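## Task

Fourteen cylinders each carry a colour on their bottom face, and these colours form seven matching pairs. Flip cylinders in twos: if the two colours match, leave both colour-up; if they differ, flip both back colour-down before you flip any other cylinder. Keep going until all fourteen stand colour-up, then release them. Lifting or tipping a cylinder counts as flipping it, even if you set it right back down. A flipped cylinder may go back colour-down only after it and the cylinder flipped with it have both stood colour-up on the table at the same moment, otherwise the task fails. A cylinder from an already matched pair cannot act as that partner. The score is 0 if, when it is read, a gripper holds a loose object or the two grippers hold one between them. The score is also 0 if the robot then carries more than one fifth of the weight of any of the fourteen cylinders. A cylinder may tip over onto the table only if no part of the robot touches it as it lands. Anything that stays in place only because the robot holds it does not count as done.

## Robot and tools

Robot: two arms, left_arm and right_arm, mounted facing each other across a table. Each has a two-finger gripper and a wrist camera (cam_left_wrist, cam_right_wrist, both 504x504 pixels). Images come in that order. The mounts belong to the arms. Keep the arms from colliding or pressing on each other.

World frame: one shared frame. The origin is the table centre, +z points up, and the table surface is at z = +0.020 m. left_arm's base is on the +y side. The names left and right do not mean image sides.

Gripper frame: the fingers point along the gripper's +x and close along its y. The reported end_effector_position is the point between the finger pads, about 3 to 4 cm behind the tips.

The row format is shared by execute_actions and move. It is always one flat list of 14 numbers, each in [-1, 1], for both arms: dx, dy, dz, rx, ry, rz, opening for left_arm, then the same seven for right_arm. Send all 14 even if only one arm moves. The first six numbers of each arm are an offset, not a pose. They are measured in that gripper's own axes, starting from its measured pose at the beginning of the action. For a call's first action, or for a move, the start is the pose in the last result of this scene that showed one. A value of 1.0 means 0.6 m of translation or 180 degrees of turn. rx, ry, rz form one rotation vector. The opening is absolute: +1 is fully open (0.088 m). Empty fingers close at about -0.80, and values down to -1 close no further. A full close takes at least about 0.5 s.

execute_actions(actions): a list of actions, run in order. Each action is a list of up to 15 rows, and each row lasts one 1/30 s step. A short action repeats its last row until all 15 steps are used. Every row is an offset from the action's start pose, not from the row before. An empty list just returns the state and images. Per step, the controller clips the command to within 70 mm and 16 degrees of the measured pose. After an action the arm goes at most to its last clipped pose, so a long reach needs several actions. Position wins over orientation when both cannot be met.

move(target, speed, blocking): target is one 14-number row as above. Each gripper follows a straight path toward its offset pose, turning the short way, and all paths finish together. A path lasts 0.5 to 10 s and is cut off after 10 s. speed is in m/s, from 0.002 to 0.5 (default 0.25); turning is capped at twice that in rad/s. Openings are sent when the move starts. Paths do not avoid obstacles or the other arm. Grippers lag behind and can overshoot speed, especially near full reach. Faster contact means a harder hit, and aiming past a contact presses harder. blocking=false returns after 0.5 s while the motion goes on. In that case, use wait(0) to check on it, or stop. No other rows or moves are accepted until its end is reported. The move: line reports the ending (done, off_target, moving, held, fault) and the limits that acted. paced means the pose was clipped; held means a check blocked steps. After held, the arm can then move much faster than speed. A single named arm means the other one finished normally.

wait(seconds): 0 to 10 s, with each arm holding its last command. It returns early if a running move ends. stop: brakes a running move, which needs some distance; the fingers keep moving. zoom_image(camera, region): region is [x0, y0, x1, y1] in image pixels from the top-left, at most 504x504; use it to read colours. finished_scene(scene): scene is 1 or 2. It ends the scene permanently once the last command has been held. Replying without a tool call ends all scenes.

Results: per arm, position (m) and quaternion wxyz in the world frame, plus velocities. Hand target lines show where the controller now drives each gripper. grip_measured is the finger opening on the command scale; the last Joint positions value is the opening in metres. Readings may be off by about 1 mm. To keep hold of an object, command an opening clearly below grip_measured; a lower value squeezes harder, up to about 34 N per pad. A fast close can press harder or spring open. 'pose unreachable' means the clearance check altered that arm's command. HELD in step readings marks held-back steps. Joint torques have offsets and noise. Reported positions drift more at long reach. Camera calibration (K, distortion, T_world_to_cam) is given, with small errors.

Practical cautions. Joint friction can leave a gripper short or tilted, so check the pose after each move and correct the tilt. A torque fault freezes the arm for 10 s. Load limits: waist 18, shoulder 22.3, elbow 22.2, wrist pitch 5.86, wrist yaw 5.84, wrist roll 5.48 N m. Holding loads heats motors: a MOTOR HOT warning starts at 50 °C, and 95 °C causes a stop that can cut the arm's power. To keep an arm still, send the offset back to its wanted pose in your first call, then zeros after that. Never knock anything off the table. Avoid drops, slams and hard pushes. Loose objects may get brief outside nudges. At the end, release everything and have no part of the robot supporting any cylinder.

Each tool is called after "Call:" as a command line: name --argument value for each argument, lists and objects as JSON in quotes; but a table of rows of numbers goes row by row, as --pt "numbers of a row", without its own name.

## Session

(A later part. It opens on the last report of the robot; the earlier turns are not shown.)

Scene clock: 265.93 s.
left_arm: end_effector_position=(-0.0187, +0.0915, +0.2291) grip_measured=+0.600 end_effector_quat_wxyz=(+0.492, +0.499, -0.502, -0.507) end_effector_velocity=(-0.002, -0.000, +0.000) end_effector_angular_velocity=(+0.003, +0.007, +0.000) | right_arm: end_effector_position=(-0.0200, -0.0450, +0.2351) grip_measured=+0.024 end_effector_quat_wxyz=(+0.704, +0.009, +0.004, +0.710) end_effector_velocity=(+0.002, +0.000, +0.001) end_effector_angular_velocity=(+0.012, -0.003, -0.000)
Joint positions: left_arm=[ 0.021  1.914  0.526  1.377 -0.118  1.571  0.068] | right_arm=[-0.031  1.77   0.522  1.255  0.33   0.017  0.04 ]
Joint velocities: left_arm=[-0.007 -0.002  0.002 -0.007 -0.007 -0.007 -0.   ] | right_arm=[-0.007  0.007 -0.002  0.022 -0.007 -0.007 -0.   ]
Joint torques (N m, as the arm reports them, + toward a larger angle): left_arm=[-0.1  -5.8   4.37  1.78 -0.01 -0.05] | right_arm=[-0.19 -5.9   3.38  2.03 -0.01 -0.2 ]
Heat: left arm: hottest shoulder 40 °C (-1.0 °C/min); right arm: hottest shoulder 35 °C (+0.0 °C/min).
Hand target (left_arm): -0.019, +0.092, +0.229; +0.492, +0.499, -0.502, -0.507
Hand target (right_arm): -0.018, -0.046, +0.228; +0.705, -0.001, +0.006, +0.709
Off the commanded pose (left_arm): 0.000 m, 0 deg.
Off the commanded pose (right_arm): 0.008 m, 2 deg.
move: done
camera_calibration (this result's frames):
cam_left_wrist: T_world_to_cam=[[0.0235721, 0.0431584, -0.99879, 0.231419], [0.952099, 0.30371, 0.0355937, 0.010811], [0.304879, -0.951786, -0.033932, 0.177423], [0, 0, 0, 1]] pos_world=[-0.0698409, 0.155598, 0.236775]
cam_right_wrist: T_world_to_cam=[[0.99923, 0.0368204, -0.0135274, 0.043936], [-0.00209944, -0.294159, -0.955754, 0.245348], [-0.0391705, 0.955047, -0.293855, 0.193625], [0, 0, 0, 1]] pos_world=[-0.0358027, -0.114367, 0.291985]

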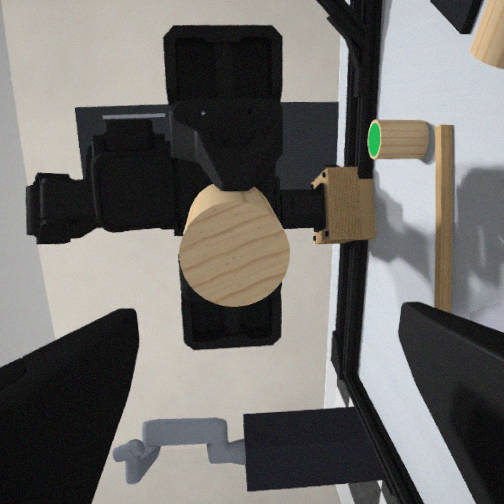

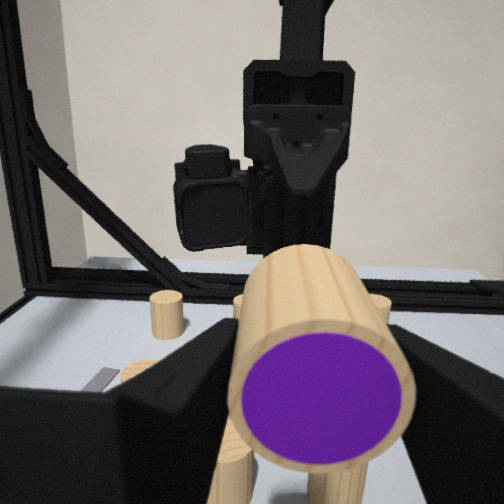

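Call:
move --target '[0.152,0.02,-0.003,-0.003,0,0.004,0.6,0,0,0,0,0,0,-0.35]' --speed 0.12

Call:
move --target '[0,0,0,0,0,0,-0.35,0,0,0,0,0,0,-0.35]'

Call:
move --target '[0,0,0,0,0,0,-0.35,0,0,0,0,0,0,0.6]'

Call:
move --target '[-0.117,0,0,0,0,0,-0.35,-0.117,0,0,-0.004,0,0,0.6]'

Scene clock: 269.53 s.
left_arm: end_effector_position=(-0.0182, +0.0025, +0.2411) grip_measured=+0.600 end_effector_quat_wxyz=(+0.498, +0.495, -0.503, -0.504) end_effector_velocity=(+0.002, -0.002, -0.006) end_effector_angular_velocity=(+0.022, +0.005, +0.010) | right_arm: end_effector_position=(-0.0200, -0.0449, +0.2350) grip_measured=+0.024 end_effector_quat_wxyz=(+0.704, +0.009, +0.004, +0.710) end_effector_velocity=(+0.001, -0.002, +0.002) end_effector_angular_velocity=(+0.007, -0.005, +0.005)
Joint positions: left_arm=[ 0.054  2.086  0.915  1.174 -0.089  1.567  0.068] | right_arm=[-0.031  1.771  0.522  1.256  0.33   0.016  0.04 ]
Joint velocities: left_arm=[ 0.002  0.007  0.007 -0.022 -0.007 -0.007 -0.   ] | right_arm=[-0.002 -0.007 -0.007  0.007 -0.007 -0.007 -0.   ]
Joint torques (N m, as the arm reports them, + toward a larger angle): left_arm=[ 0.15 -6.74  6.25  1.58  0.16 -0.15] | right_arm=[ 0.08 -6.86  4.54  1.7   0.01  0.  ]
Heat: left arm: hottest shoulder 40 °C (-1.0 °C/min); right arm: hottest shoulder 35 °C (+1.0 °C/min).
Hand target (left_arm): -0.018, +0.000, +0.240; +0.498, +0.493, -0.503, -0.506
Hand target (right_arm): -0.020, -0.045, +0.235; +0.704, +0.009, +0.004, +0.710
Off the commanded pose (left_arm): 0.003 m, 0 deg.
Off the commanded pose (right_arm): 0.000 m, 0 deg.
move: done
camera_calibration (this result's frames):
cam_left_wrist: T_world_to_cam=[[0.0178227, 0.0293129, -0.999411, 0.247263], [0.951101, 0.307785, 0.0259885, 0.0392204], [0.308365, -0.951004, -0.0223939, 0.0902615], [0, 0, 0, 1]] pos_world=[-0.0695429, 0.0665196, 0.248119]
cam_right_wrist: T_world_to_cam=[[0.999234, 0.0368227, -0.0132592, 0.0438866], [-0.00185643, -0.293812, -0.955861, 0.24528], [-0.0390932, 0.955154, -0.293519, 0.193466], [0, 0, 0, 1]] pos_world=[-0.0358344, -0.114339, 0.291822]

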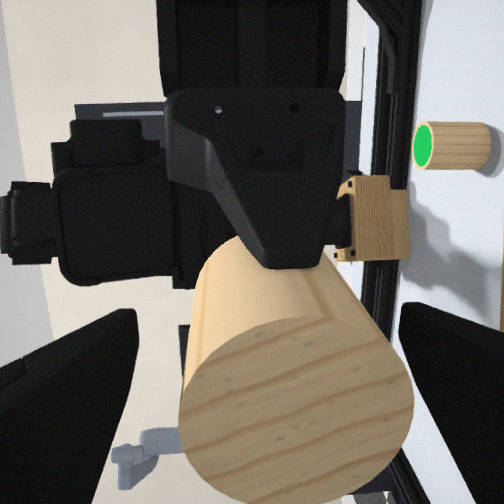

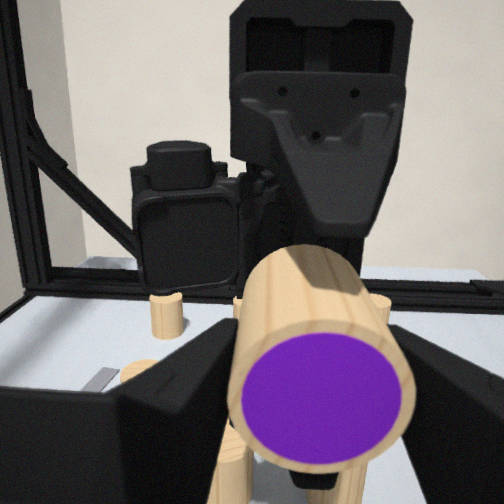

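Scene clock: 270.03 s.
left_arm: end_effector_position=(-0.0182, +0.0025, +0.2410) grip_measured=+0.039 end_effector_quat_wxyz=(+0.498, +0.495, -0.503, -0.504) end_effector_velocity=(-0.000, -0.000, +0.001) end_effector_angular_velocity=(+0.003, +0.022, +0.005) | right_arm: end_effector_position=(-0.0200, -0.0449, +0.2350) grip_measured=+0.024 end_effector_quat_wxyz=(+0.704, +0.009, +0.004, +0.710) end_effector_velocity=(-0.004, -0.001, +0.002) end_effector_angular_velocity=(+0.007, -0.005, +0.024)
Joint positions: left_arm=[ 0.054  2.086  0.915  1.173 -0.089  1.567  0.041] | right_arm=[-0.031  1.771  0.522  1.256  0.33   0.016  0.04 ]
Joint velocities: left_arm=[-0.002 -0.002  0.002 -0.007 -0.007 -0.022 -0.   ] | right_arm=[ 0.002 -0.002 -0.002  0.007 -0.022 -0.007 -0.   ]
Joint torques (N m, as the arm reports them, + toward a larger angle): left_arm=[-0.05 -7.74  5.31  1.8   0.02 -0.03] | right_arm=[ 0.04 -6.74  4.53  1.83  0.   -0.01]
Heat: left arm: hottest shoulder 40 °C (-1.0 °C/min); right arm: hottest shoulder 35 °C (+1.0 °C/min).
Hand target (left_arm): -0.018, +0.003, +0.241; +0.498, +0.495, -0.503, -0.504
Hand target (right_arm): -0.020, -0.045, +0.235; +0.704, +0.009, +0.004, +0.710
Off the commanded pose (left_arm): 0.000 m, 0 deg.
Off the commanded pose (right_arm): 0.000 m, 0 deg.
move: done
camera_calibration (this result's frames):
cam_left_wrist: T_world_to_cam=[[0.0178619, 0.0296921, -0.999399, 0.247177], [0.9511, 0.307775, 0.0261426, 0.0391855], [0.308366, -0.950996, -0.0227427, 0.0903434], [0, 0, 0, 1]] pos_world=[-0.0695432, 0.0665167, 0.248058]
cam_right_wrist: T_world_to_cam=[[0.999234, 0.0368227, -0.0132592, 0.0438866], [-0.00185643, -0.293812, -0.955861, 0.24528], [-0.0390932, 0.955154, -0.293519, 0.193466], [0, 0, 0, 1]] pos_world=[-0.0358344, -0.114339, 0.291822]

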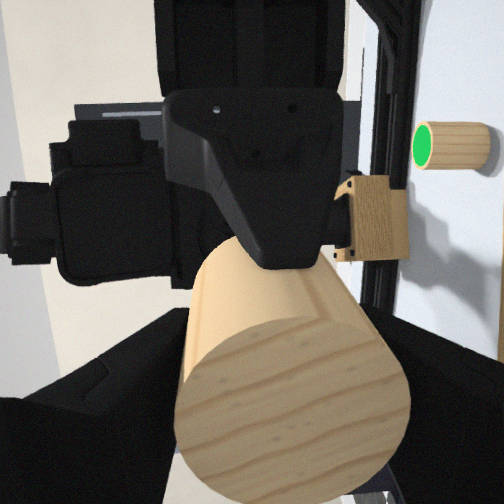

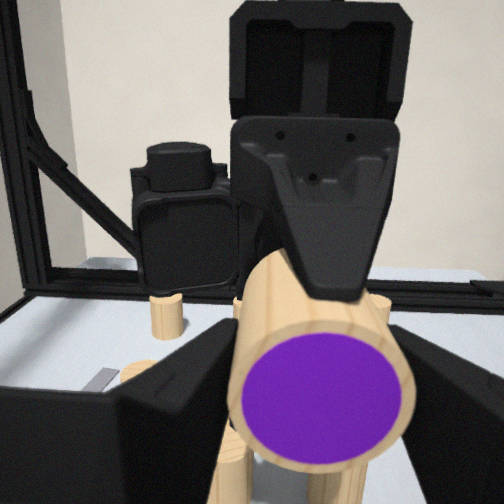

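Scene clock: 270.70 s.
left_arm: end_effector_position=(-0.0182, +0.0025, +0.2410) grip_measured=+0.039 end_effector_quat_wxyz=(+0.498, +0.495, -0.503, -0.504) end_effector_velocity=(-0.000, +0.001, -0.001) end_effector_angular_velocity=(+0.007, +0.007, +0.005) | right_arm: end_effector_position=(-0.0201, -0.0449, +0.2350) grip_measured=+0.598 end_effector_quat_wxyz=(+0.704, +0.009, +0.004, +0.710) end_effector_velocity=(+0.000, -0.001, -0.005) end_effector_angular_velocity=(-0.016, -0.013, +0.005)
Joint positions: left_arm=[ 0.054  2.086  0.915  1.173 -0.089  1.567  0.041] | right_arm=[-0.031  1.771  0.522  1.256  0.33   0.016  0.068]
Joint velocities: left_arm=[-0.002 -0.002 -0.002 -0.007 -0.007 -0.007 -0.   ] | right_arm=[-0.002  0.002 -0.007 -0.007 -0.007 -0.007  0.   ]
Joint torques (N m, as the arm reports them, + toward a larger angle): left_arm=[ 0.02 -7.83  5.38  1.73 -0.03 -0.04] | right_arm=[ 0.05 -6.74  4.54  1.81  0.01 -0.01]
Heat: left arm: hottest shoulder 40 °C (-1.0 °C/min); right arm: hottest shoulder 35 °C (+1.0 °C/min).
Hand target (left_arm): -0.018, +0.003, +0.241; +0.498, +0.495, -0.503, -0.504
Hand target (right_arm): -0.020, -0.045, +0.235; +0.704, +0.009, +0.004, +0.710
Off the commanded pose (left_arm): 0.000 m, 0 deg.
Off the commanded pose (right_arm): 0.000 m, 0 deg.
move: done
camera_calibration (this result's frames):
cam_left_wrist: T_world_to_cam=[[0.0178619, 0.0296921, -0.999399, 0.247177], [0.9511, 0.307775, 0.0261426, 0.0391855], [0.308366, -0.950996, -0.0227427, 0.0903434], [0, 0, 0, 1]] pos_world=[-0.0695432, 0.0665167, 0.248058]
cam_right_wrist: T_world_to_cam=[[0.99922, 0.0372039, -0.0132566, 0.0439602], [-0.00174186, -0.293812, -0.955862, 0.245283], [-0.0394568, 0.955139, -0.293518, 0.193456], [0, 0, 0, 1]] pos_world=[-0.0358655, -0.114346, 0.291822]

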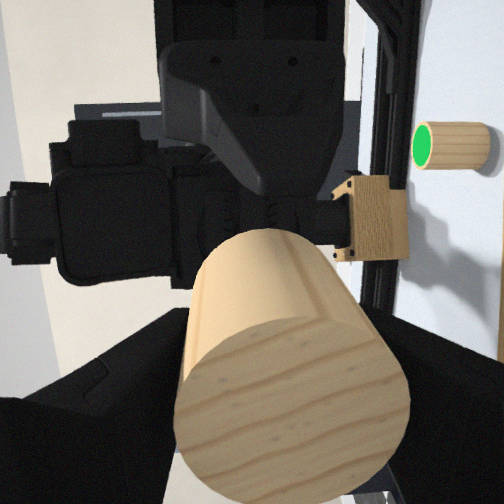

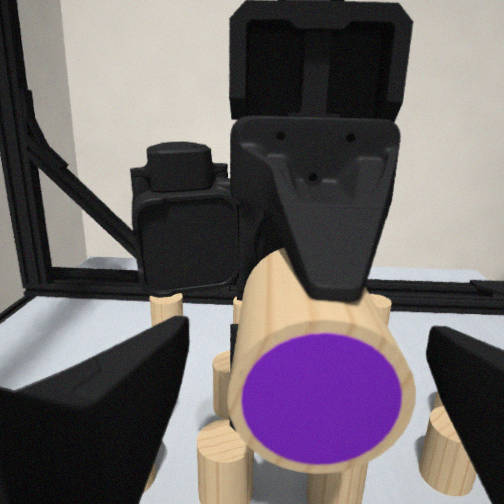

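Scene clock: 271.60 s.
left_arm: end_effector_position=(-0.0176, +0.0711, +0.2354) grip_measured=+0.038 end_effector_quat_wxyz=(+0.493, +0.498, -0.501, -0.508) end_effector_velocity=(+0.000, +0.003, +0.003) end_effector_angular_velocity=(-0.007, +0.023, -0.005) | right_arm: end_effector_position=(-0.0201, -0.1120, +0.2362) grip_measured=+0.600 end_effector_quat_wxyz=(+0.704, +0.010, +0.001, +0.710) end_effector_velocity=(+0.000, -0.004, +0.003) end_effector_angular_velocity=(+0.011, -0.002, -0.000)
Joint positions: left_arm=[ 0.034  1.93   0.613  1.305 -0.105  1.567  0.041] | right_arm=[0.074 1.568 0.278 1.303 0.434 0.01  0.068]
Joint velocities: left_arm=[ 0.002 -0.012 -0.012  0.007  0.007 -0.022 -0.   ] | right_arm=[ 0.007 -0.017 -0.012  0.007  0.007 -0.007 -0.   ]
Joint torques (N m, as the arm reports them, + toward a larger angle): left_arm=[-0.18 -7.5   4.31  2.13 -0.2  -0.04] | right_arm=[ 0.2  -5.48  3.01  1.54  0.17 -0.18]
Heat: left arm: hottest shoulder 40 °C (-2.0 °C/min); right arm: hottest shoulder 35 °C (+1.0 °C/min).
Hand target (left_arm): -0.018, +0.073, +0.241; +0.498, +0.495, -0.503, -0.504
Hand target (right_arm): -0.019, -0.115, +0.234; +0.704, +0.005, +0.000, +0.710
Off the commanded pose (left_arm): 0.006 m, 1 deg.
Off the commanded pose (right_arm): 0.004 m, 1 deg.
move: done
camera_calibration (this result's frames):
cam_left_wrist: T_world_to_cam=[[0.0197545, 0.0443812, -0.998819, 0.238367], [0.952215, 0.303713, 0.0323278, 0.0164695], [0.304789, -0.951729, -0.0362607, 0.158393], [0, 0, 0, 1]] pos_world=[-0.0686679, 0.135167, 0.243297]
cam_right_wrist: T_world_to_cam=[[0.99924, 0.0375943, -0.0102685, 0.0458007], [0.0010255, -0.288761, -0.957401, 0.227736], [-0.038958, 0.956663, -0.288581, 0.256931], [0, 0, 0, 1]] pos_world=[-0.0359899, -0.181757, 0.29265]

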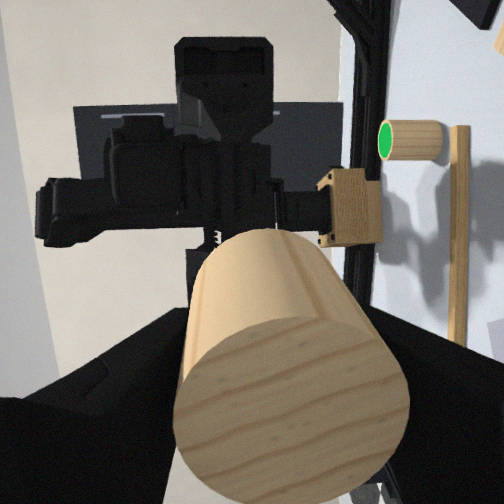

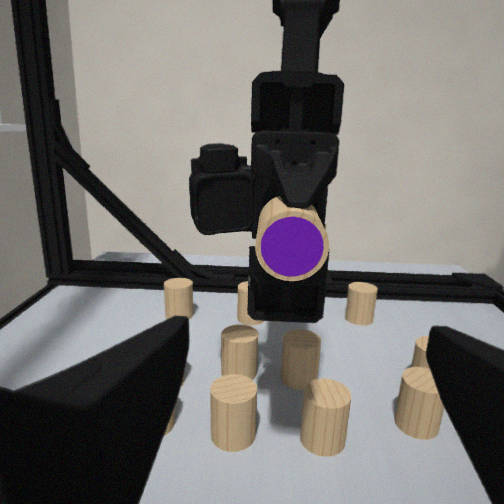

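Call:
move --target '[-0.277,-0.142,-0.163,0,0,-0.492,-0.35,-0.283,0.035,-0.164,0,0.508,0,0.5]' --speed 0.4

Scene clock: 275.73 s.
left_arm: end_effector_position=(+0.0802, +0.2381, +0.1511) grip_measured=+0.034 end_effector_quat_wxyz=(+0.002, +0.704, -0.009, -0.711) end_effector_velocity=(+0.001, -0.001, +0.001) end_effector_angular_velocity=(+0.004, -0.007, +0.005) | right_arm: end_effector_position=(-0.0393, -0.2822, +0.1349) grip_measured=+0.500 end_effector_quat_wxyz=(+0.495, -0.502, +0.502, +0.500) end_effector_velocity=(+0.001, -0.007, -0.002) end_effector_angular_velocity=(-0.039, +0.002, +0.005)
Joint positions: left_arm=[ 0.368  1.705  1.034 -0.886  0.013  1.791  0.041] | right_arm=[ 0.199  1.39   0.765 -0.95  -0.009  0.563  0.063]
Joint velocities: left_arm=[-0.002  0.002  0.007 -0.007 -0.007 -0.007 -0.   ] | right_arm=[-0.002  0.007 -0.002 -0.022 -0.022 -0.007 -0.   ]
Joint torques (N m, as the arm reports them, + toward a larger angle): left_arm=[ 0.18 -4.79  6.64  0.01 -0.15  0.12] | right_arm=[-0.27 -3.58  6.68 -0.07 -0.1  -0.01]
Heat: left arm: hottest shoulder 40 °C (-2.0 °C/min); right arm: hottest shoulder 35 °C (+1.0 °C/min).
Hand target (left_arm): +0.082, +0.236, +0.152; +0.001, +0.706, -0.009, -0.708
Hand target (right_arm): -0.041, -0.280, +0.136; +0.495, -0.502, +0.505, +0.499
Off the commanded pose (left_arm): 0.003 m, 1 deg.
Off the commanded pose (right_arm): 0.003 m, 1 deg.
move: done
camera_calibration (this result's frames):
cam_left_wrist: T_world_to_cam=[[0.030981, 0.999387, 0.0162799, -0.236808], [0.949338, -0.0345177, 0.312356, -0.0861622], [0.312727, 0.00577799, -0.949826, 0.193935], [0, 0, 0, 1]] pos_world=[0.0284851, 0.232568, 0.214973]
cam_right_wrist: T_world_to_cam=[[0.999374, 0.00901063, -0.0342085, 0.0655463], [0.0191386, -0.950991, 0.308626, -0.275289], [-0.029751, -0.309088, -0.950568, 0.122183], [0, 0, 0, 1]] pos_world=[-0.0566016, -0.224623, 0.203347]

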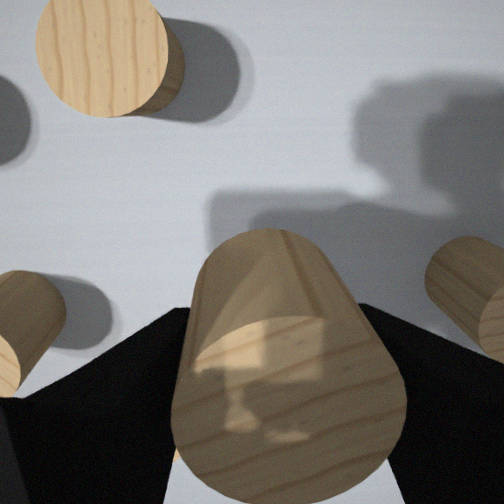

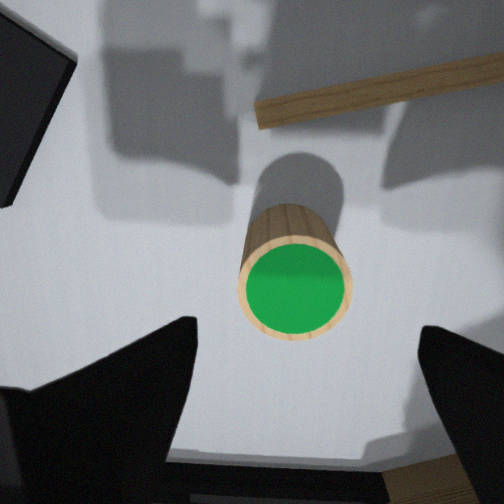

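Call:
move --target '[0.144,0,0,0,0.004,0,-0.35,0.103,0.003,0,0,0,0,0.5]' --speed 0.09

Call:
move --target '[0,0,0,0,0,0,0.4,0,0,0,0,0,0,-0.35]'

Call:
move --target '[-0.14,0,0,0,0,0,0.4,-0.1,0,0,0,0,0,-0.35]'

Call:
move --target '[-0.15,0.25,0.163,0,0,0.503,0.6,-0.165,-0.04,0.398,0,-0.503,0,-0.35]' --speed 0.4

Scene clock: 280.17 s.
left_arm: end_effector_position=(+0.0795, +0.2366, +0.0691) grip_measured=+0.033 end_effector_quat_wxyz=(+0.003, +0.706, -0.011, -0.708) end_effector_velocity=(+0.000, +0.001, -0.001) end_effector_angular_velocity=(-0.001, -0.008, +0.005) | right_arm: end_effector_position=(-0.0436, -0.2787, +0.0776) grip_measured=+0.500 end_effector_quat_wxyz=(+0.496, -0.496, +0.500, +0.508) end_effector_velocity=(-0.001, -0.001, -0.002) end_effector_angular_velocity=(-0.006, +0.005, +0.025)
Joint positions: left_arm=[ 0.362  1.894  0.881 -0.538  0.007  1.787  0.041] | right_arm=[ 0.207  1.531  0.623 -0.649 -0.01   0.567  0.063]
Joint velocities: left_arm=[-0.002 -0.002 -0.007  0.007 -0.007 -0.007 -0.   ] | right_arm=[ 0.002  0.007 -0.002  0.007 -0.007 -0.022 -0.   ]
Joint torques (N m, as the arm reports them, + toward a larger angle): left_arm=[-0.3  -4.57  4.09  1.15 -0.17 -0.1 ] | right_arm=[ 0.3  -3.93  3.06  0.33  0.03  0.16]
Heat: left arm: hottest shoulder 40 °C (-1.0 °C/min); right arm: hottest shoulder 35 °C (+1.0 °C/min).
Hand target (left_arm): +0.080, +0.237, +0.065; +0.002, +0.708, -0.009, -0.706
Hand target (right_arm): -0.041, -0.283, +0.073; +0.495, -0.502, +0.502, +0.500
Off the commanded pose (left_arm): 0.004 m, 0 deg.
Off the commanded pose (right_arm): 0.006 m, 1 deg.
move: done
camera_calibration (this result's frames):
cam_left_wrist: T_world_to_cam=[[0.0323183, 0.999409, 0.0117379, -0.233785], [0.947149, -0.0343743, 0.318946, -0.0603357], [0.319161, 0.000809797, -0.9477, 0.116754], [0, 0, 0, 1]] pos_world=[0.027439, 0.231478, 0.132636]
cam_right_wrist: T_world_to_cam=[[0.998907, 0.0134288, -0.0447726, 0.0698239], [0.0260151, -0.955505, 0.293826, -0.254069], [-0.0388348, -0.294669, -0.95481, 0.0726532], [0, 0, 0, 1]] pos_world=[-0.0603165, -0.222293, 0.147148]

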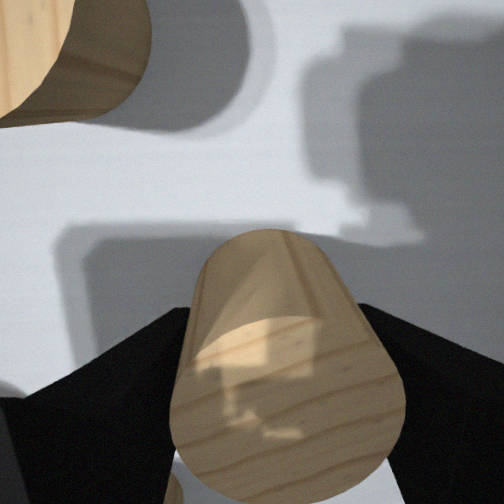

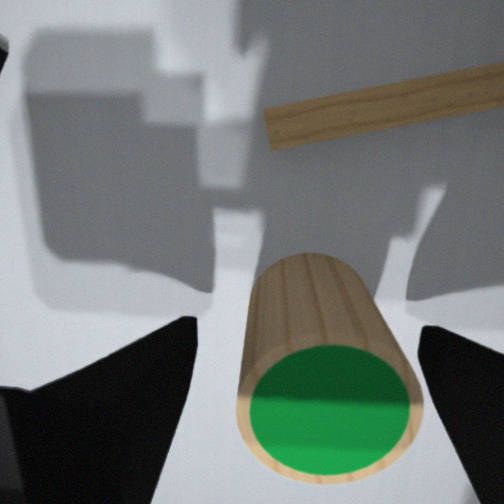

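Scene clock: 280.80 s.
left_arm: end_effector_position=(+0.0797, +0.2361, +0.0691) grip_measured=+0.398 end_effector_quat_wxyz=(+0.004, +0.706, -0.012, -0.708) end_effector_velocity=(-0.000, +0.004, -0.001) end_effector_angular_velocity=(+0.014, -0.004, +0.020) | right_arm: end_effector_position=(-0.0431, -0.2787, +0.0775) grip_measured=+0.024 end_effector_quat_wxyz=(+0.497, -0.497, +0.500, +0.507) end_effector_velocity=(-0.001, +0.000, +0.000) end_effector_angular_velocity=(+0.002, +0.010, +0.020)
Joint positions: left_arm=[ 0.362  1.894  0.881 -0.536  0.007  1.787  0.059] | right_arm=[ 0.207  1.531  0.623 -0.649 -0.007  0.567  0.04 ]
Joint velocities: left_arm=[-0.002 -0.002 -0.007 -0.007 -0.007 -0.022  0.001] | right_arm=[-0.002 -0.002 -0.002  0.007 -0.007 -0.022 -0.   ]
Joint torques (N m, as the arm reports them, + toward a larger angle): left_arm=[-0.04 -5.76  4.46  0.04  0.08  0.02] | right_arm=[ 0.05 -4.81  4.46  0.19 -0.08 -0.03]
Heat: left arm: hottest shoulder 40 °C (-1.0 °C/min); right arm: hottest shoulder 35 °C (+1.0 °C/min).
Hand target (left_arm): +0.080, +0.237, +0.069; +0.003, +0.706, -0.011, -0.708
Hand target (right_arm): -0.044, -0.279, +0.078; +0.496, -0.496, +0.500, +0.507
Off the commanded pose (left_arm): 0.000 m, 0 deg.
Off the commanded pose (right_arm): 0.000 m, 0 deg.
move: done
camera_calibration (this result's frames):
cam_left_wrist: T_world_to_cam=[[0.0323133, 0.999433, 0.00951346, -0.233152], [0.947, -0.033659, 0.319464, -0.060645], [0.319603, -0.00131368, -0.947551, 0.117188], [0, 0, 0, 1]] pos_world=[0.0275111, 0.231132, 0.132634]
cam_right_wrist: T_world_to_cam=[[0.999036, 0.013033, -0.0419086, 0.069043], [0.0247764, -0.955658, 0.293433, -0.254082], [-0.036226, -0.294189, -0.95506, 0.0728745], [0, 0, 0, 1]] pos_world=[-0.0600413, -0.222276, 0.147049]

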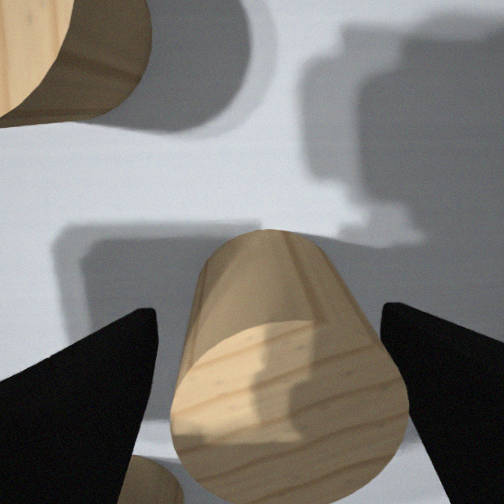

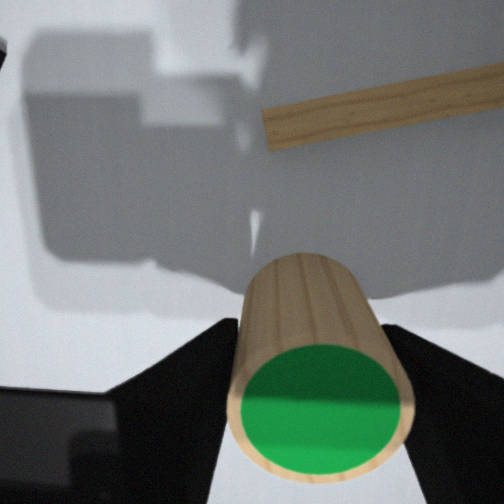

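Scene clock: 281.70 s.
left_arm: end_effector_position=(+0.0787, +0.2406, +0.1474) grip_measured=+0.400 end_effector_quat_wxyz=(-0.002, +0.705, -0.006, -0.709) end_effector_velocity=(+0.000, +0.002, +0.004) end_effector_angular_velocity=(+0.009, -0.006, +0.005) | right_arm: end_effector_position=(-0.0409, -0.2821, +0.1329) grip_measured=+0.024 end_effector_quat_wxyz=(+0.495, -0.503, +0.501, +0.501) end_effector_velocity=(+0.004, -0.004, +0.003) end_effector_angular_velocity=(-0.014, -0.018, +0.005)
Joint positions: left_arm=[ 0.362  1.708  1.021 -0.88   0.007  1.787  0.059] | right_arm=[ 0.207  1.397  0.761 -0.94  -0.007  0.567  0.04 ]
Joint velocities: left_arm=[-0.002 -0.007  0.007 -0.022 -0.007 -0.007 -0.   ] | right_arm=[-0.002 -0.007  0.007 -0.037  0.007 -0.007 -0.   ]
Joint torques (N m, as the arm reports them, + toward a larger angle): left_arm=[-0.1  -6.53  6.34 -0.01  0.05  0.06] | right_arm=[-0.15 -5.43  6.44 -0.05  0.02 -0.08]
Heat: left arm: hottest shoulder 40 °C (-1.0 °C/min); right arm: hottest shoulder 35 °C (+1.0 °C/min).
Hand target (left_arm): +0.079, +0.238, +0.153; +0.004, +0.706, -0.012, -0.708
Hand target (right_arm): -0.042, -0.279, +0.137; +0.497, -0.497, +0.499, +0.507
Off the commanded pose (left_arm): 0.006 m, 1 deg.
Off the commanded pose (right_arm): 0.006 m, 1 deg.
move: done
camera_calibration (this result's frames):
cam_left_wrist: T_world_to_cam=[[0.0323778, 0.999123, 0.0265656, -0.240806], [0.948136, -0.039113, 0.315451, -0.0827999], [0.316213, 0.0149742, -0.94857, 0.188165], [0, 0, 0, 1]] pos_world=[0.026802, 0.234539, 0.211004]
cam_right_wrist: T_world_to_cam=[[0.999385, 0.0124952, -0.0327626, 0.067806], [0.0219714, -0.951331, 0.307387, -0.274466], [-0.0273273, -0.307918, -0.95102, 0.120801], [0, 0, 0, 1]] pos_world=[-0.0584327, -0.224758, 0.201473]

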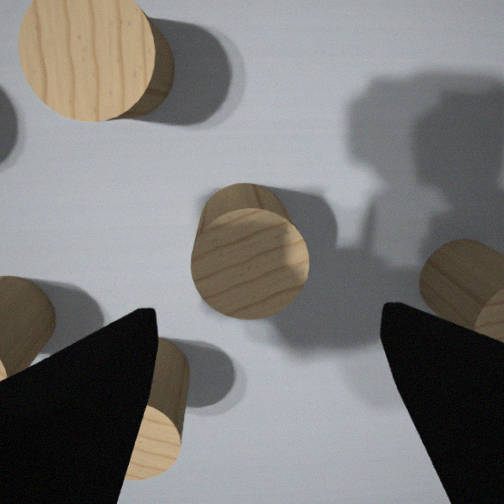

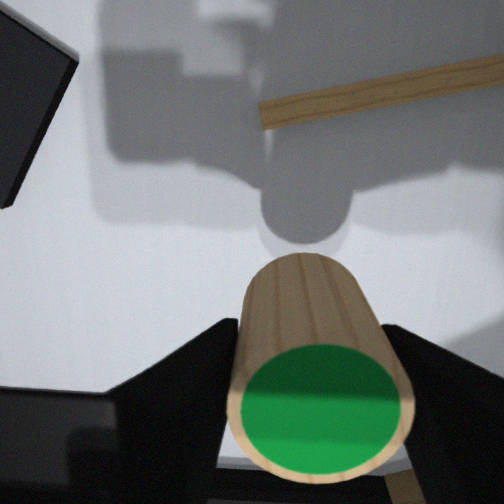

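Scene clock: 284.30 s.
left_arm: end_effector_position=(-0.0202, +0.0952, +0.2383) grip_measured=+0.600 end_effector_quat_wxyz=(+0.499, +0.491, -0.505, -0.505) end_effector_velocity=(+0.002, -0.001, -0.003) end_effector_angular_velocity=(+0.003, +0.007, +0.010) | right_arm: end_effector_position=(-0.0199, -0.0459, +0.2301) grip_measured=+0.024 end_effector_quat_wxyz=(+0.702, +0.005, +0.007, +0.712) end_effector_velocity=(-0.004, -0.000, -0.003) end_effector_angular_velocity=(+0.003, -0.021, +0.024)
Joint positions: left_arm=[ 0.016  1.882  0.514  1.376 -0.119  1.564  0.068] | right_arm=[-0.034  1.781  0.514  1.264  0.32   0.017  0.04 ]
Joint velocities: left_arm=[ 0.002  0.012  0.002  0.007 -0.007 -0.007 -0.   ] | right_arm=[ 0.002  0.017 -0.002  0.022 -0.022 -0.022 -0.   ]
Joint torques (N m, as the arm reports them, + toward a larger angle): left_arm=[-0.25 -4.93  5.45  2.02 -0.2   0.04] | right_arm=[-0.16 -5.47  5.8   2.04 -0.07 -0.19]
Heat: left arm: hottest shoulder 40 °C (-1.0 °C/min); right arm: hottest shoulder 35 °C (+1.0 °C/min).
Hand target (left_arm): -0.021, +0.093, +0.239; +0.500, +0.491, -0.507, -0.502
Hand target (right_arm): -0.020, -0.043, +0.230; +0.702, +0.005, +0.003, +0.712
Off the commanded pose (left_arm): 0.003 m, 1 deg.
Off the commanded pose (right_arm): 0.004 m, 1 deg.
move: done
camera_calibration (this result's frames):
cam_left_wrist: T_world_to_cam=[[0.0141682, 0.0239669, -0.999612, 0.242305], [0.953517, 0.300625, 0.0207227, 0.014636], [0.301005, -0.953441, -0.0185935, 0.178075], [0, 0, 0, 1]] pos_world=[-0.0709901, 0.159576, 0.245219]
cam_right_wrist: T_world_to_cam=[[0.998984, 0.0435699, -0.0114876, 0.0435693], [0.00224468, -0.302752, -0.953067, 0.239321], [-0.0450029, 0.952073, -0.302543, 0.194762], [0, 0, 0, 1]] pos_world=[-0.0352974, -0.114871, 0.287513]

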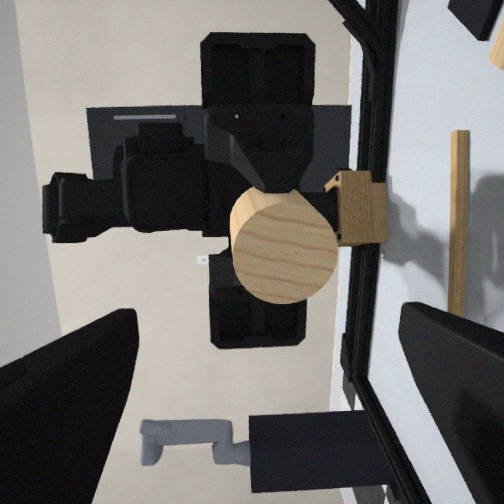

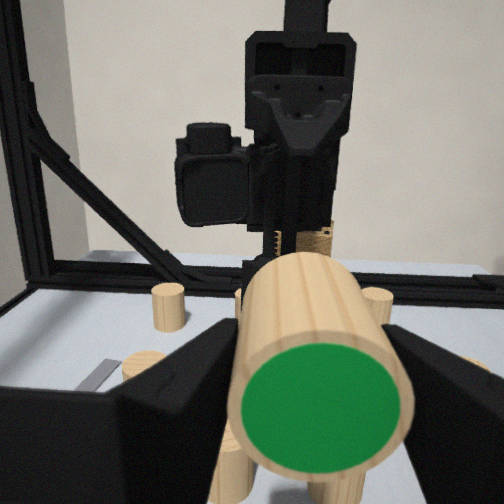

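Call:
move --target '[0.163,-0.014,-0.005,0,0,0,0.6,0,0,0,0,0,0,-0.35]' --speed 0.12

Call:
move --target '[0,0,0,0,0,0,-0.35,0,0,0,0,0,0,-0.35]'

Call:
move --target '[0,0,0,0,0,0,-0.35,0,0,0,0,0,0,0.7]'

Call:
move --target '[-0.117,0,0,0,0,0,-0.35,-0.117,0,0,-0.004,0,0,0.7]'

Call:
move --target '[-0.355,-0.13,-0.04,0,0,-0.492,-0.35,0,0,0,0,0,0,0.7]' --speed 0.4

Scene clock: 288.73 s.
left_arm: end_effector_position=(-0.0190, -0.0003, +0.2321) grip_measured=+0.600 end_effector_quat_wxyz=(+0.500, +0.491, -0.505, -0.504) end_effector_velocity=(-0.000, -0.001, +0.002) end_effector_angular_velocity=(-0.002, +0.022, +0.005) | right_arm: end_effector_position=(-0.0198, -0.0456, +0.2300) grip_measured=+0.024 end_effector_quat_wxyz=(+0.702, +0.005, +0.006, +0.712) end_effector_velocity=(-0.002, -0.001, -0.001) end_effector_angular_velocity=(-0.007, +0.020, +0.010)
Joint positions: left_arm=[ 0.054  2.129  0.925  1.215 -0.085  1.564  0.068] | right_arm=[-0.034  1.782  0.515  1.266  0.32   0.017  0.04 ]
Joint velocities: left_arm=[-0.002 -0.002  0.007 -0.007 -0.007 -0.022 -0.   ] | right_arm=[ 0.002 -0.002 -0.002 -0.007 -0.007  0.022 -0.   ]
Joint torques (N m, as the arm reports them, + toward a larger angle): left_arm=[ 0.22 -6.83  6.15  1.57  0.22 -0.07] | right_arm=[ 0.07 -6.88  4.35  1.72  0.02  0.03]
Heat: left arm: hottest shoulder 40 °C (-1.0 °C/min); right arm: hottest shoulder 35 °C (+1.0 °C/min).
Hand target (left_arm): -0.019, -0.003, +0.230; +0.498, +0.491, -0.506, -0.505
Hand target (right_arm): -0.020, -0.046, +0.230; +0.702, +0.005, +0.007, +0.712
Off the commanded pose (left_arm): 0.003 m, 0 deg.
Off the commanded pose (right_arm): 0.000 m, 0 deg.
move: done
camera_calibration (this result's frames):
cam_left_wrist: T_world_to_cam=[[0.0144962, 0.0217052, -0.999659, 0.238365], [0.952353, 0.304313, 0.0204176, 0.0423487], [0.304652, -0.952325, -0.0162596, 0.0860559], [0, 0, 0, 1]] pos_world=[-0.0700034, 0.0638922, 0.238819]
cam_right_wrist: T_world_to_cam=[[0.998986, 0.043579, -0.011326, 0.0434982], [0.00236893, -0.30206, -0.953286, 0.239459], [-0.0449644, 0.952292, -0.301857, 0.19437], [0, 0, 0, 1]] pos_world=[-0.0352816, -0.114661, 0.287438]

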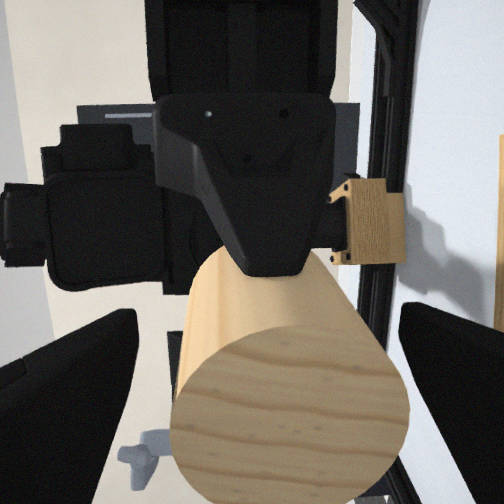

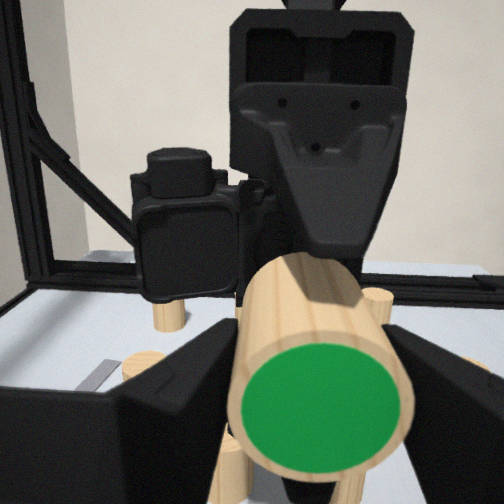

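Scene clock: 289.23 s.
left_arm: end_effector_position=(-0.0190, -0.0004, +0.2320) grip_measured=+0.041 end_effector_quat_wxyz=(+0.500, +0.491, -0.505, -0.504) end_effector_velocity=(-0.000, +0.001, +0.002) end_effector_angular_velocity=(-0.007, +0.023, +0.005) | right_arm: end_effector_position=(-0.0198, -0.0456, +0.2299) grip_measured=+0.024 end_effector_quat_wxyz=(+0.702, +0.005, +0.007, +0.712) end_effector_velocity=(-0.002, -0.001, -0.001) end_effector_angular_velocity=(-0.007, -0.010, +0.010)
Joint positions: left_arm=[ 0.054  2.129  0.925  1.214 -0.085  1.563  0.041] | right_arm=[-0.034  1.782  0.515  1.265  0.32   0.017  0.04 ]
Joint velocities: left_arm=[-0.002 -0.002 -0.002  0.007 -0.007 -0.022 -0.   ] | right_arm=[ 0.002 -0.002 -0.002 -0.007 -0.007 -0.007 -0.   ]
Joint torques (N m, as the arm reports them, + toward a larger angle): left_arm=[-0.11 -7.91  5.25  1.75  0.01 -0.05] | right_arm=[ 0.07 -6.74  4.44  1.85  0.02 -0.01]
Heat: left arm: hottest shoulder 40 °C (-1.0 °C/min); right arm: hottest shoulder 35 °C (+1.0 °C/min).
Hand target (left_arm): -0.019, -0.000, +0.232; +0.500, +0.491, -0.505, -0.504
Hand target (right_arm): -0.020, -0.046, +0.230; +0.702, +0.005, +0.006, +0.712
Off the commanded pose (left_arm): 0.000 m, 0 deg.
Off the commanded pose (right_arm): 0.000 m, 0 deg.
move: done
camera_calibration (this result's frames):
cam_left_wrist: T_world_to_cam=[[0.0137729, 0.0220981, -0.999661, 0.238218], [0.95237, 0.304297, 0.019848, 0.0425184], [0.304633, -0.952321, -0.0168545, 0.0861123], [0, 0, 0, 1]] pos_world=[-0.0700069, 0.0638041, 0.238744]
cam_right_wrist: T_world_to_cam=[[0.998987, 0.0435749, -0.0112167, 0.043472], [0.00248827, -0.302404, -0.953177, 0.239344], [-0.0449266, 0.952183, -0.302206, 0.194422], [0, 0, 0, 1]] pos_world=[-0.0352888, -0.114641, 0.28738]

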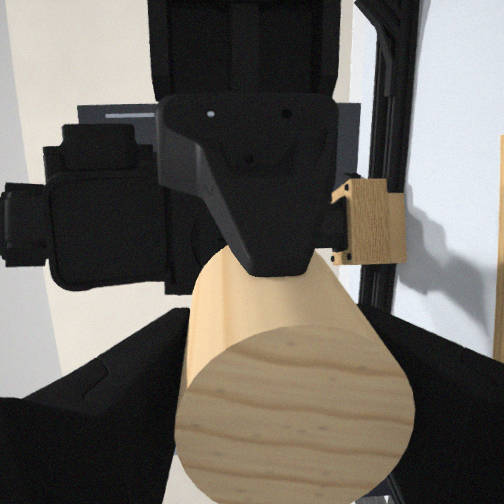

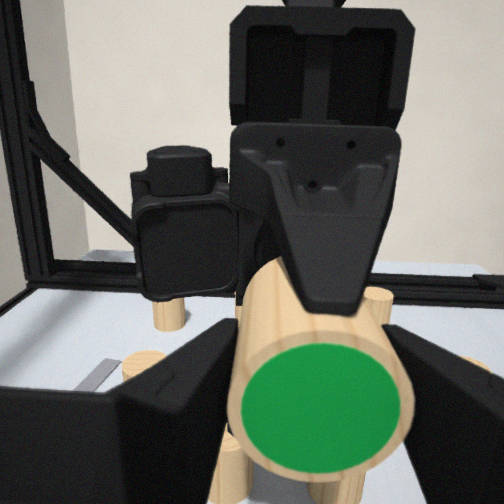

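Scene clock: 289.90 s.
left_arm: end_effector_position=(-0.0190, -0.0004, +0.2318) grip_measured=+0.040 end_effector_quat_wxyz=(+0.500, +0.491, -0.505, -0.504) end_effector_velocity=(+0.002, -0.000, +0.004) end_effector_angular_velocity=(-0.012, +0.009, +0.019) | right_arm: end_effector_position=(-0.0198, -0.0456, +0.2299) grip_measured=+0.698 end_effector_quat_wxyz=(+0.702, +0.005, +0.007, +0.712) end_effector_velocity=(+0.000, -0.001, +0.000) end_effector_angular_velocity=(+0.002, +0.008, +0.005)
Joint positions: left_arm=[ 0.054  2.129  0.925  1.213 -0.085  1.563  0.041] | right_arm=[-0.034  1.782  0.515  1.265  0.32   0.017  0.073]
Joint velocities: left_arm=[-0.002 -0.002  0.002  0.007 -0.022 -0.007  0.   ] | right_arm=[-0.002 -0.002 -0.007  0.007 -0.007  0.007  0.   ]
Joint torques (N m, as the arm reports them, + toward a larger angle): left_arm=[-0.03 -8.03  5.14  1.78  0.01 -0.03] | right_arm=[ 0.01 -6.75  4.42  1.82  0.03 -0.02]
Heat: left arm: hottest shoulder 40 °C (-1.0 °C/min); right arm: hottest shoulder 35 °C (+1.0 °C/min).
Hand target (left_arm): -0.019, -0.000, +0.232; +0.500, +0.491, -0.505, -0.504
Hand target (right_arm): -0.020, -0.046, +0.230; +0.702, +0.005, +0.007, +0.712
Off the commanded pose (left_arm): 0.000 m, 0 deg.
Off the commanded pose (right_arm): 0.000 m, 0 deg.
move: done
camera_calibration (this result's frames):
cam_left_wrist: T_world_to_cam=[[0.0138511, 0.0228568, -0.999643, 0.238049], [0.952369, 0.304282, 0.0201534, 0.0424515], [0.304634, -0.952308, -0.0175534, 0.0862701], [0, 0, 0, 1]] pos_world=[-0.0700076, 0.0637973, 0.238623]
cam_right_wrist: T_world_to_cam=[[0.998987, 0.0435749, -0.0112167, 0.043472], [0.00248827, -0.302404, -0.953177, 0.239344], [-0.0449266, 0.952183, -0.302206, 0.194422], [0, 0, 0, 1]] pos_world=[-0.0352888, -0.114641, 0.28738]

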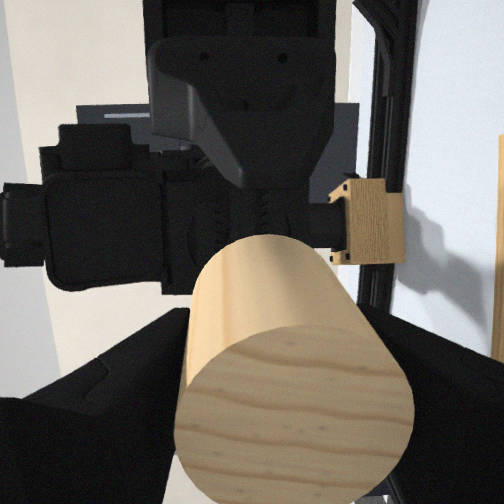

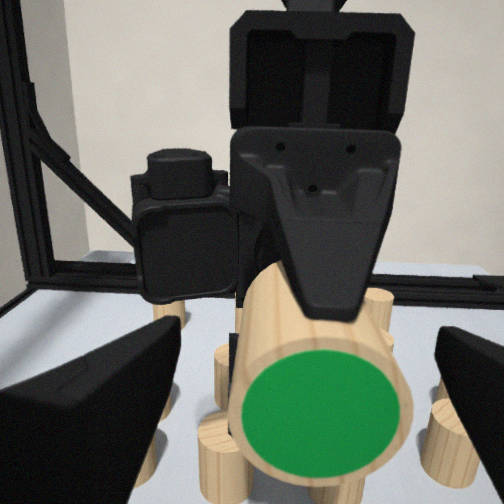

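Scene clock: 290.80 s.
left_arm: end_effector_position=(-0.0181, +0.0682, +0.2257) grip_measured=+0.039 end_effector_quat_wxyz=(+0.495, +0.494, -0.502, -0.508) end_effector_velocity=(+0.000, +0.003, -0.003) end_effector_angular_velocity=(+0.022, +0.019, +0.005) | right_arm: end_effector_position=(-0.0195, -0.1127, +0.2318) grip_measured=+0.700 end_effector_quat_wxyz=(+0.702, +0.006, +0.004, +0.712) end_effector_velocity=(-0.001, -0.003, -0.004) end_effector_angular_velocity=(-0.020, -0.017, +0.010)
Joint positions: left_arm=[ 0.036  1.987  0.621  1.361 -0.099  1.563  0.041] | right_arm=[0.068 1.579 0.27  1.312 0.421 0.012 0.073]
Joint velocities: left_arm=[-0.002 -0.012 -0.012 -0.022 -0.007 -0.022 -0.   ] | right_arm=[ 0.002 -0.012 -0.012 -0.022 -0.007 -0.007 -0.   ]
Joint torques (N m, as the arm reports them, + toward a larger angle): left_arm=[-0.26 -7.78  4.04  2.08 -0.2  -0.03] | right_arm=[ 0.34 -5.9   2.75  1.59  0.16 -0.19]
Heat: left arm: hottest shoulder 40 °C (-1.0 °C/min); right arm: hottest shoulder 35 °C (+1.0 °C/min).
Hand target (left_arm): -0.018, +0.070, +0.231; +0.500, +0.491, -0.505, -0.504
Hand target (right_arm): -0.019, -0.116, +0.230; +0.702, +0.000, +0.002, +0.712
Off the commanded pose (left_arm): 0.006 m, 1 deg.
Off the commanded pose (right_arm): 0.004 m, 1 deg.
move: done
camera_calibration (this result's frames):
cam_left_wrist: T_world_to_cam=[[0.0155535, 0.0372009, -0.999187, 0.229297], [0.953485, 0.300315, 0.0260232, 0.0197672], [0.301039, -0.953114, -0.0307996, 0.154258], [0, 0, 0, 1]] pos_world=[-0.0688518, 0.13256, 0.233348]
cam_right_wrist: T_world_to_cam=[[0.998984, 0.0443851, -0.00784795, 0.045347], [0.00570826, -0.297294, -0.954769, 0.221805], [-0.0447107, 0.953754, -0.297245, 0.257925], [0, 0, 0, 1]] pos_world=[-0.035035, -0.182068, 0.288795]

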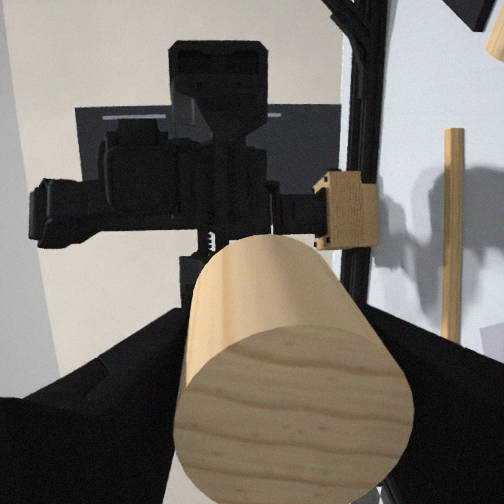

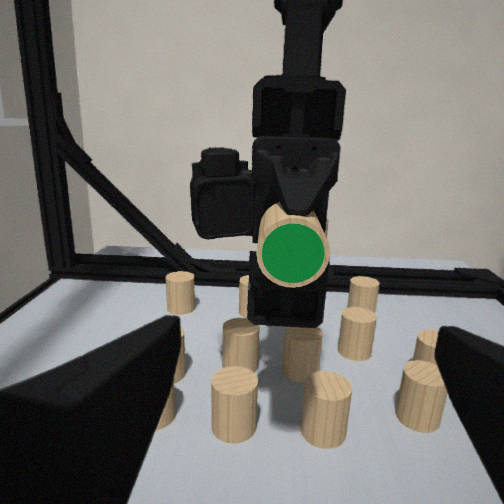

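Scene clock: 293.23 s.
left_arm: end_effector_position=(+0.0092, +0.2828, +0.1471) grip_measured=+0.037 end_effector_quat_wxyz=(+0.002, +0.705, -0.012, -0.709) end_effector_velocity=(+0.001, +0.009, -0.002) end_effector_angular_velocity=(+0.046, -0.010, +0.005) | right_arm: end_effector_position=(-0.0195, -0.1127, +0.2318) grip_measured=+0.700 end_effector_quat_wxyz=(+0.702, +0.006, +0.004, +0.712) end_effector_velocity=(+0.002, +0.000, -0.001) end_effector_angular_velocity=(-0.007, +0.004, +0.000)
Joint positions: left_arm=[ 0.106  1.52   0.822 -0.853  0.004  1.533  0.041] | right_arm=[0.068 1.579 0.27  1.312 0.421 0.012 0.073]
Joint velocities: left_arm=[-0.002  0.007 -0.002 -0.037 -0.007 -0.007 -0.   ] | right_arm=[-0.007 -0.002 -0.002 -0.007 -0.007  0.007 -0.   ]
Joint torques (N m, as the arm reports them, + toward a larger angle): left_arm=[ 0.15 -3.66  6.67  0.01  0.28  0.1 ] | right_arm=[ 0.05 -4.93  4.23  1.79  0.02  0.  ]
Heat: left arm: hottest shoulder 40 °C (-1.0 °C/min); right arm: hottest shoulder 35 °C (+1.0 °C/min).
Hand target (left_arm): +0.009, +0.281, +0.148; +0.002, +0.703, -0.012, -0.711
Hand target (right_arm): -0.019, -0.113, +0.232; +0.702, +0.006, +0.004, +0.713
Off the commanded pose (left_arm): 0.002 m, 0 deg.
Off the commanded pose (right_arm): 0.000 m, 0 deg.
move: done
camera_calibration (this result's frames):
cam_left_wrist: T_world_to_cam=[[0.0349917, 0.999304, 0.0129516, -0.278789], [0.947564, -0.0372935, 0.317381, -0.0159234], [0.317643, 0.00116678, -0.94821, 0.213049], [0, 0, 0, 1]] pos_world=[-0.0428298, 0.277752, 0.210679]
cam_right_wrist: T_world_to_cam=[[0.998984, 0.0443851, -0.00784795, 0.045347], [0.00570826, -0.297294, -0.954769, 0.221805], [-0.0447107, 0.953754, -0.297245, 0.257925], [0, 0, 0, 1]] pos_world=[-0.035035, -0.182068, 0.288795]

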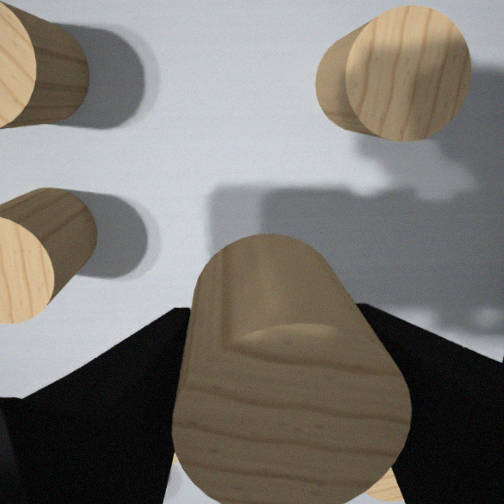

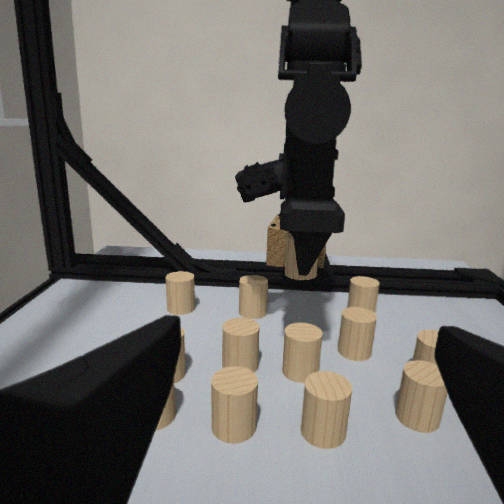

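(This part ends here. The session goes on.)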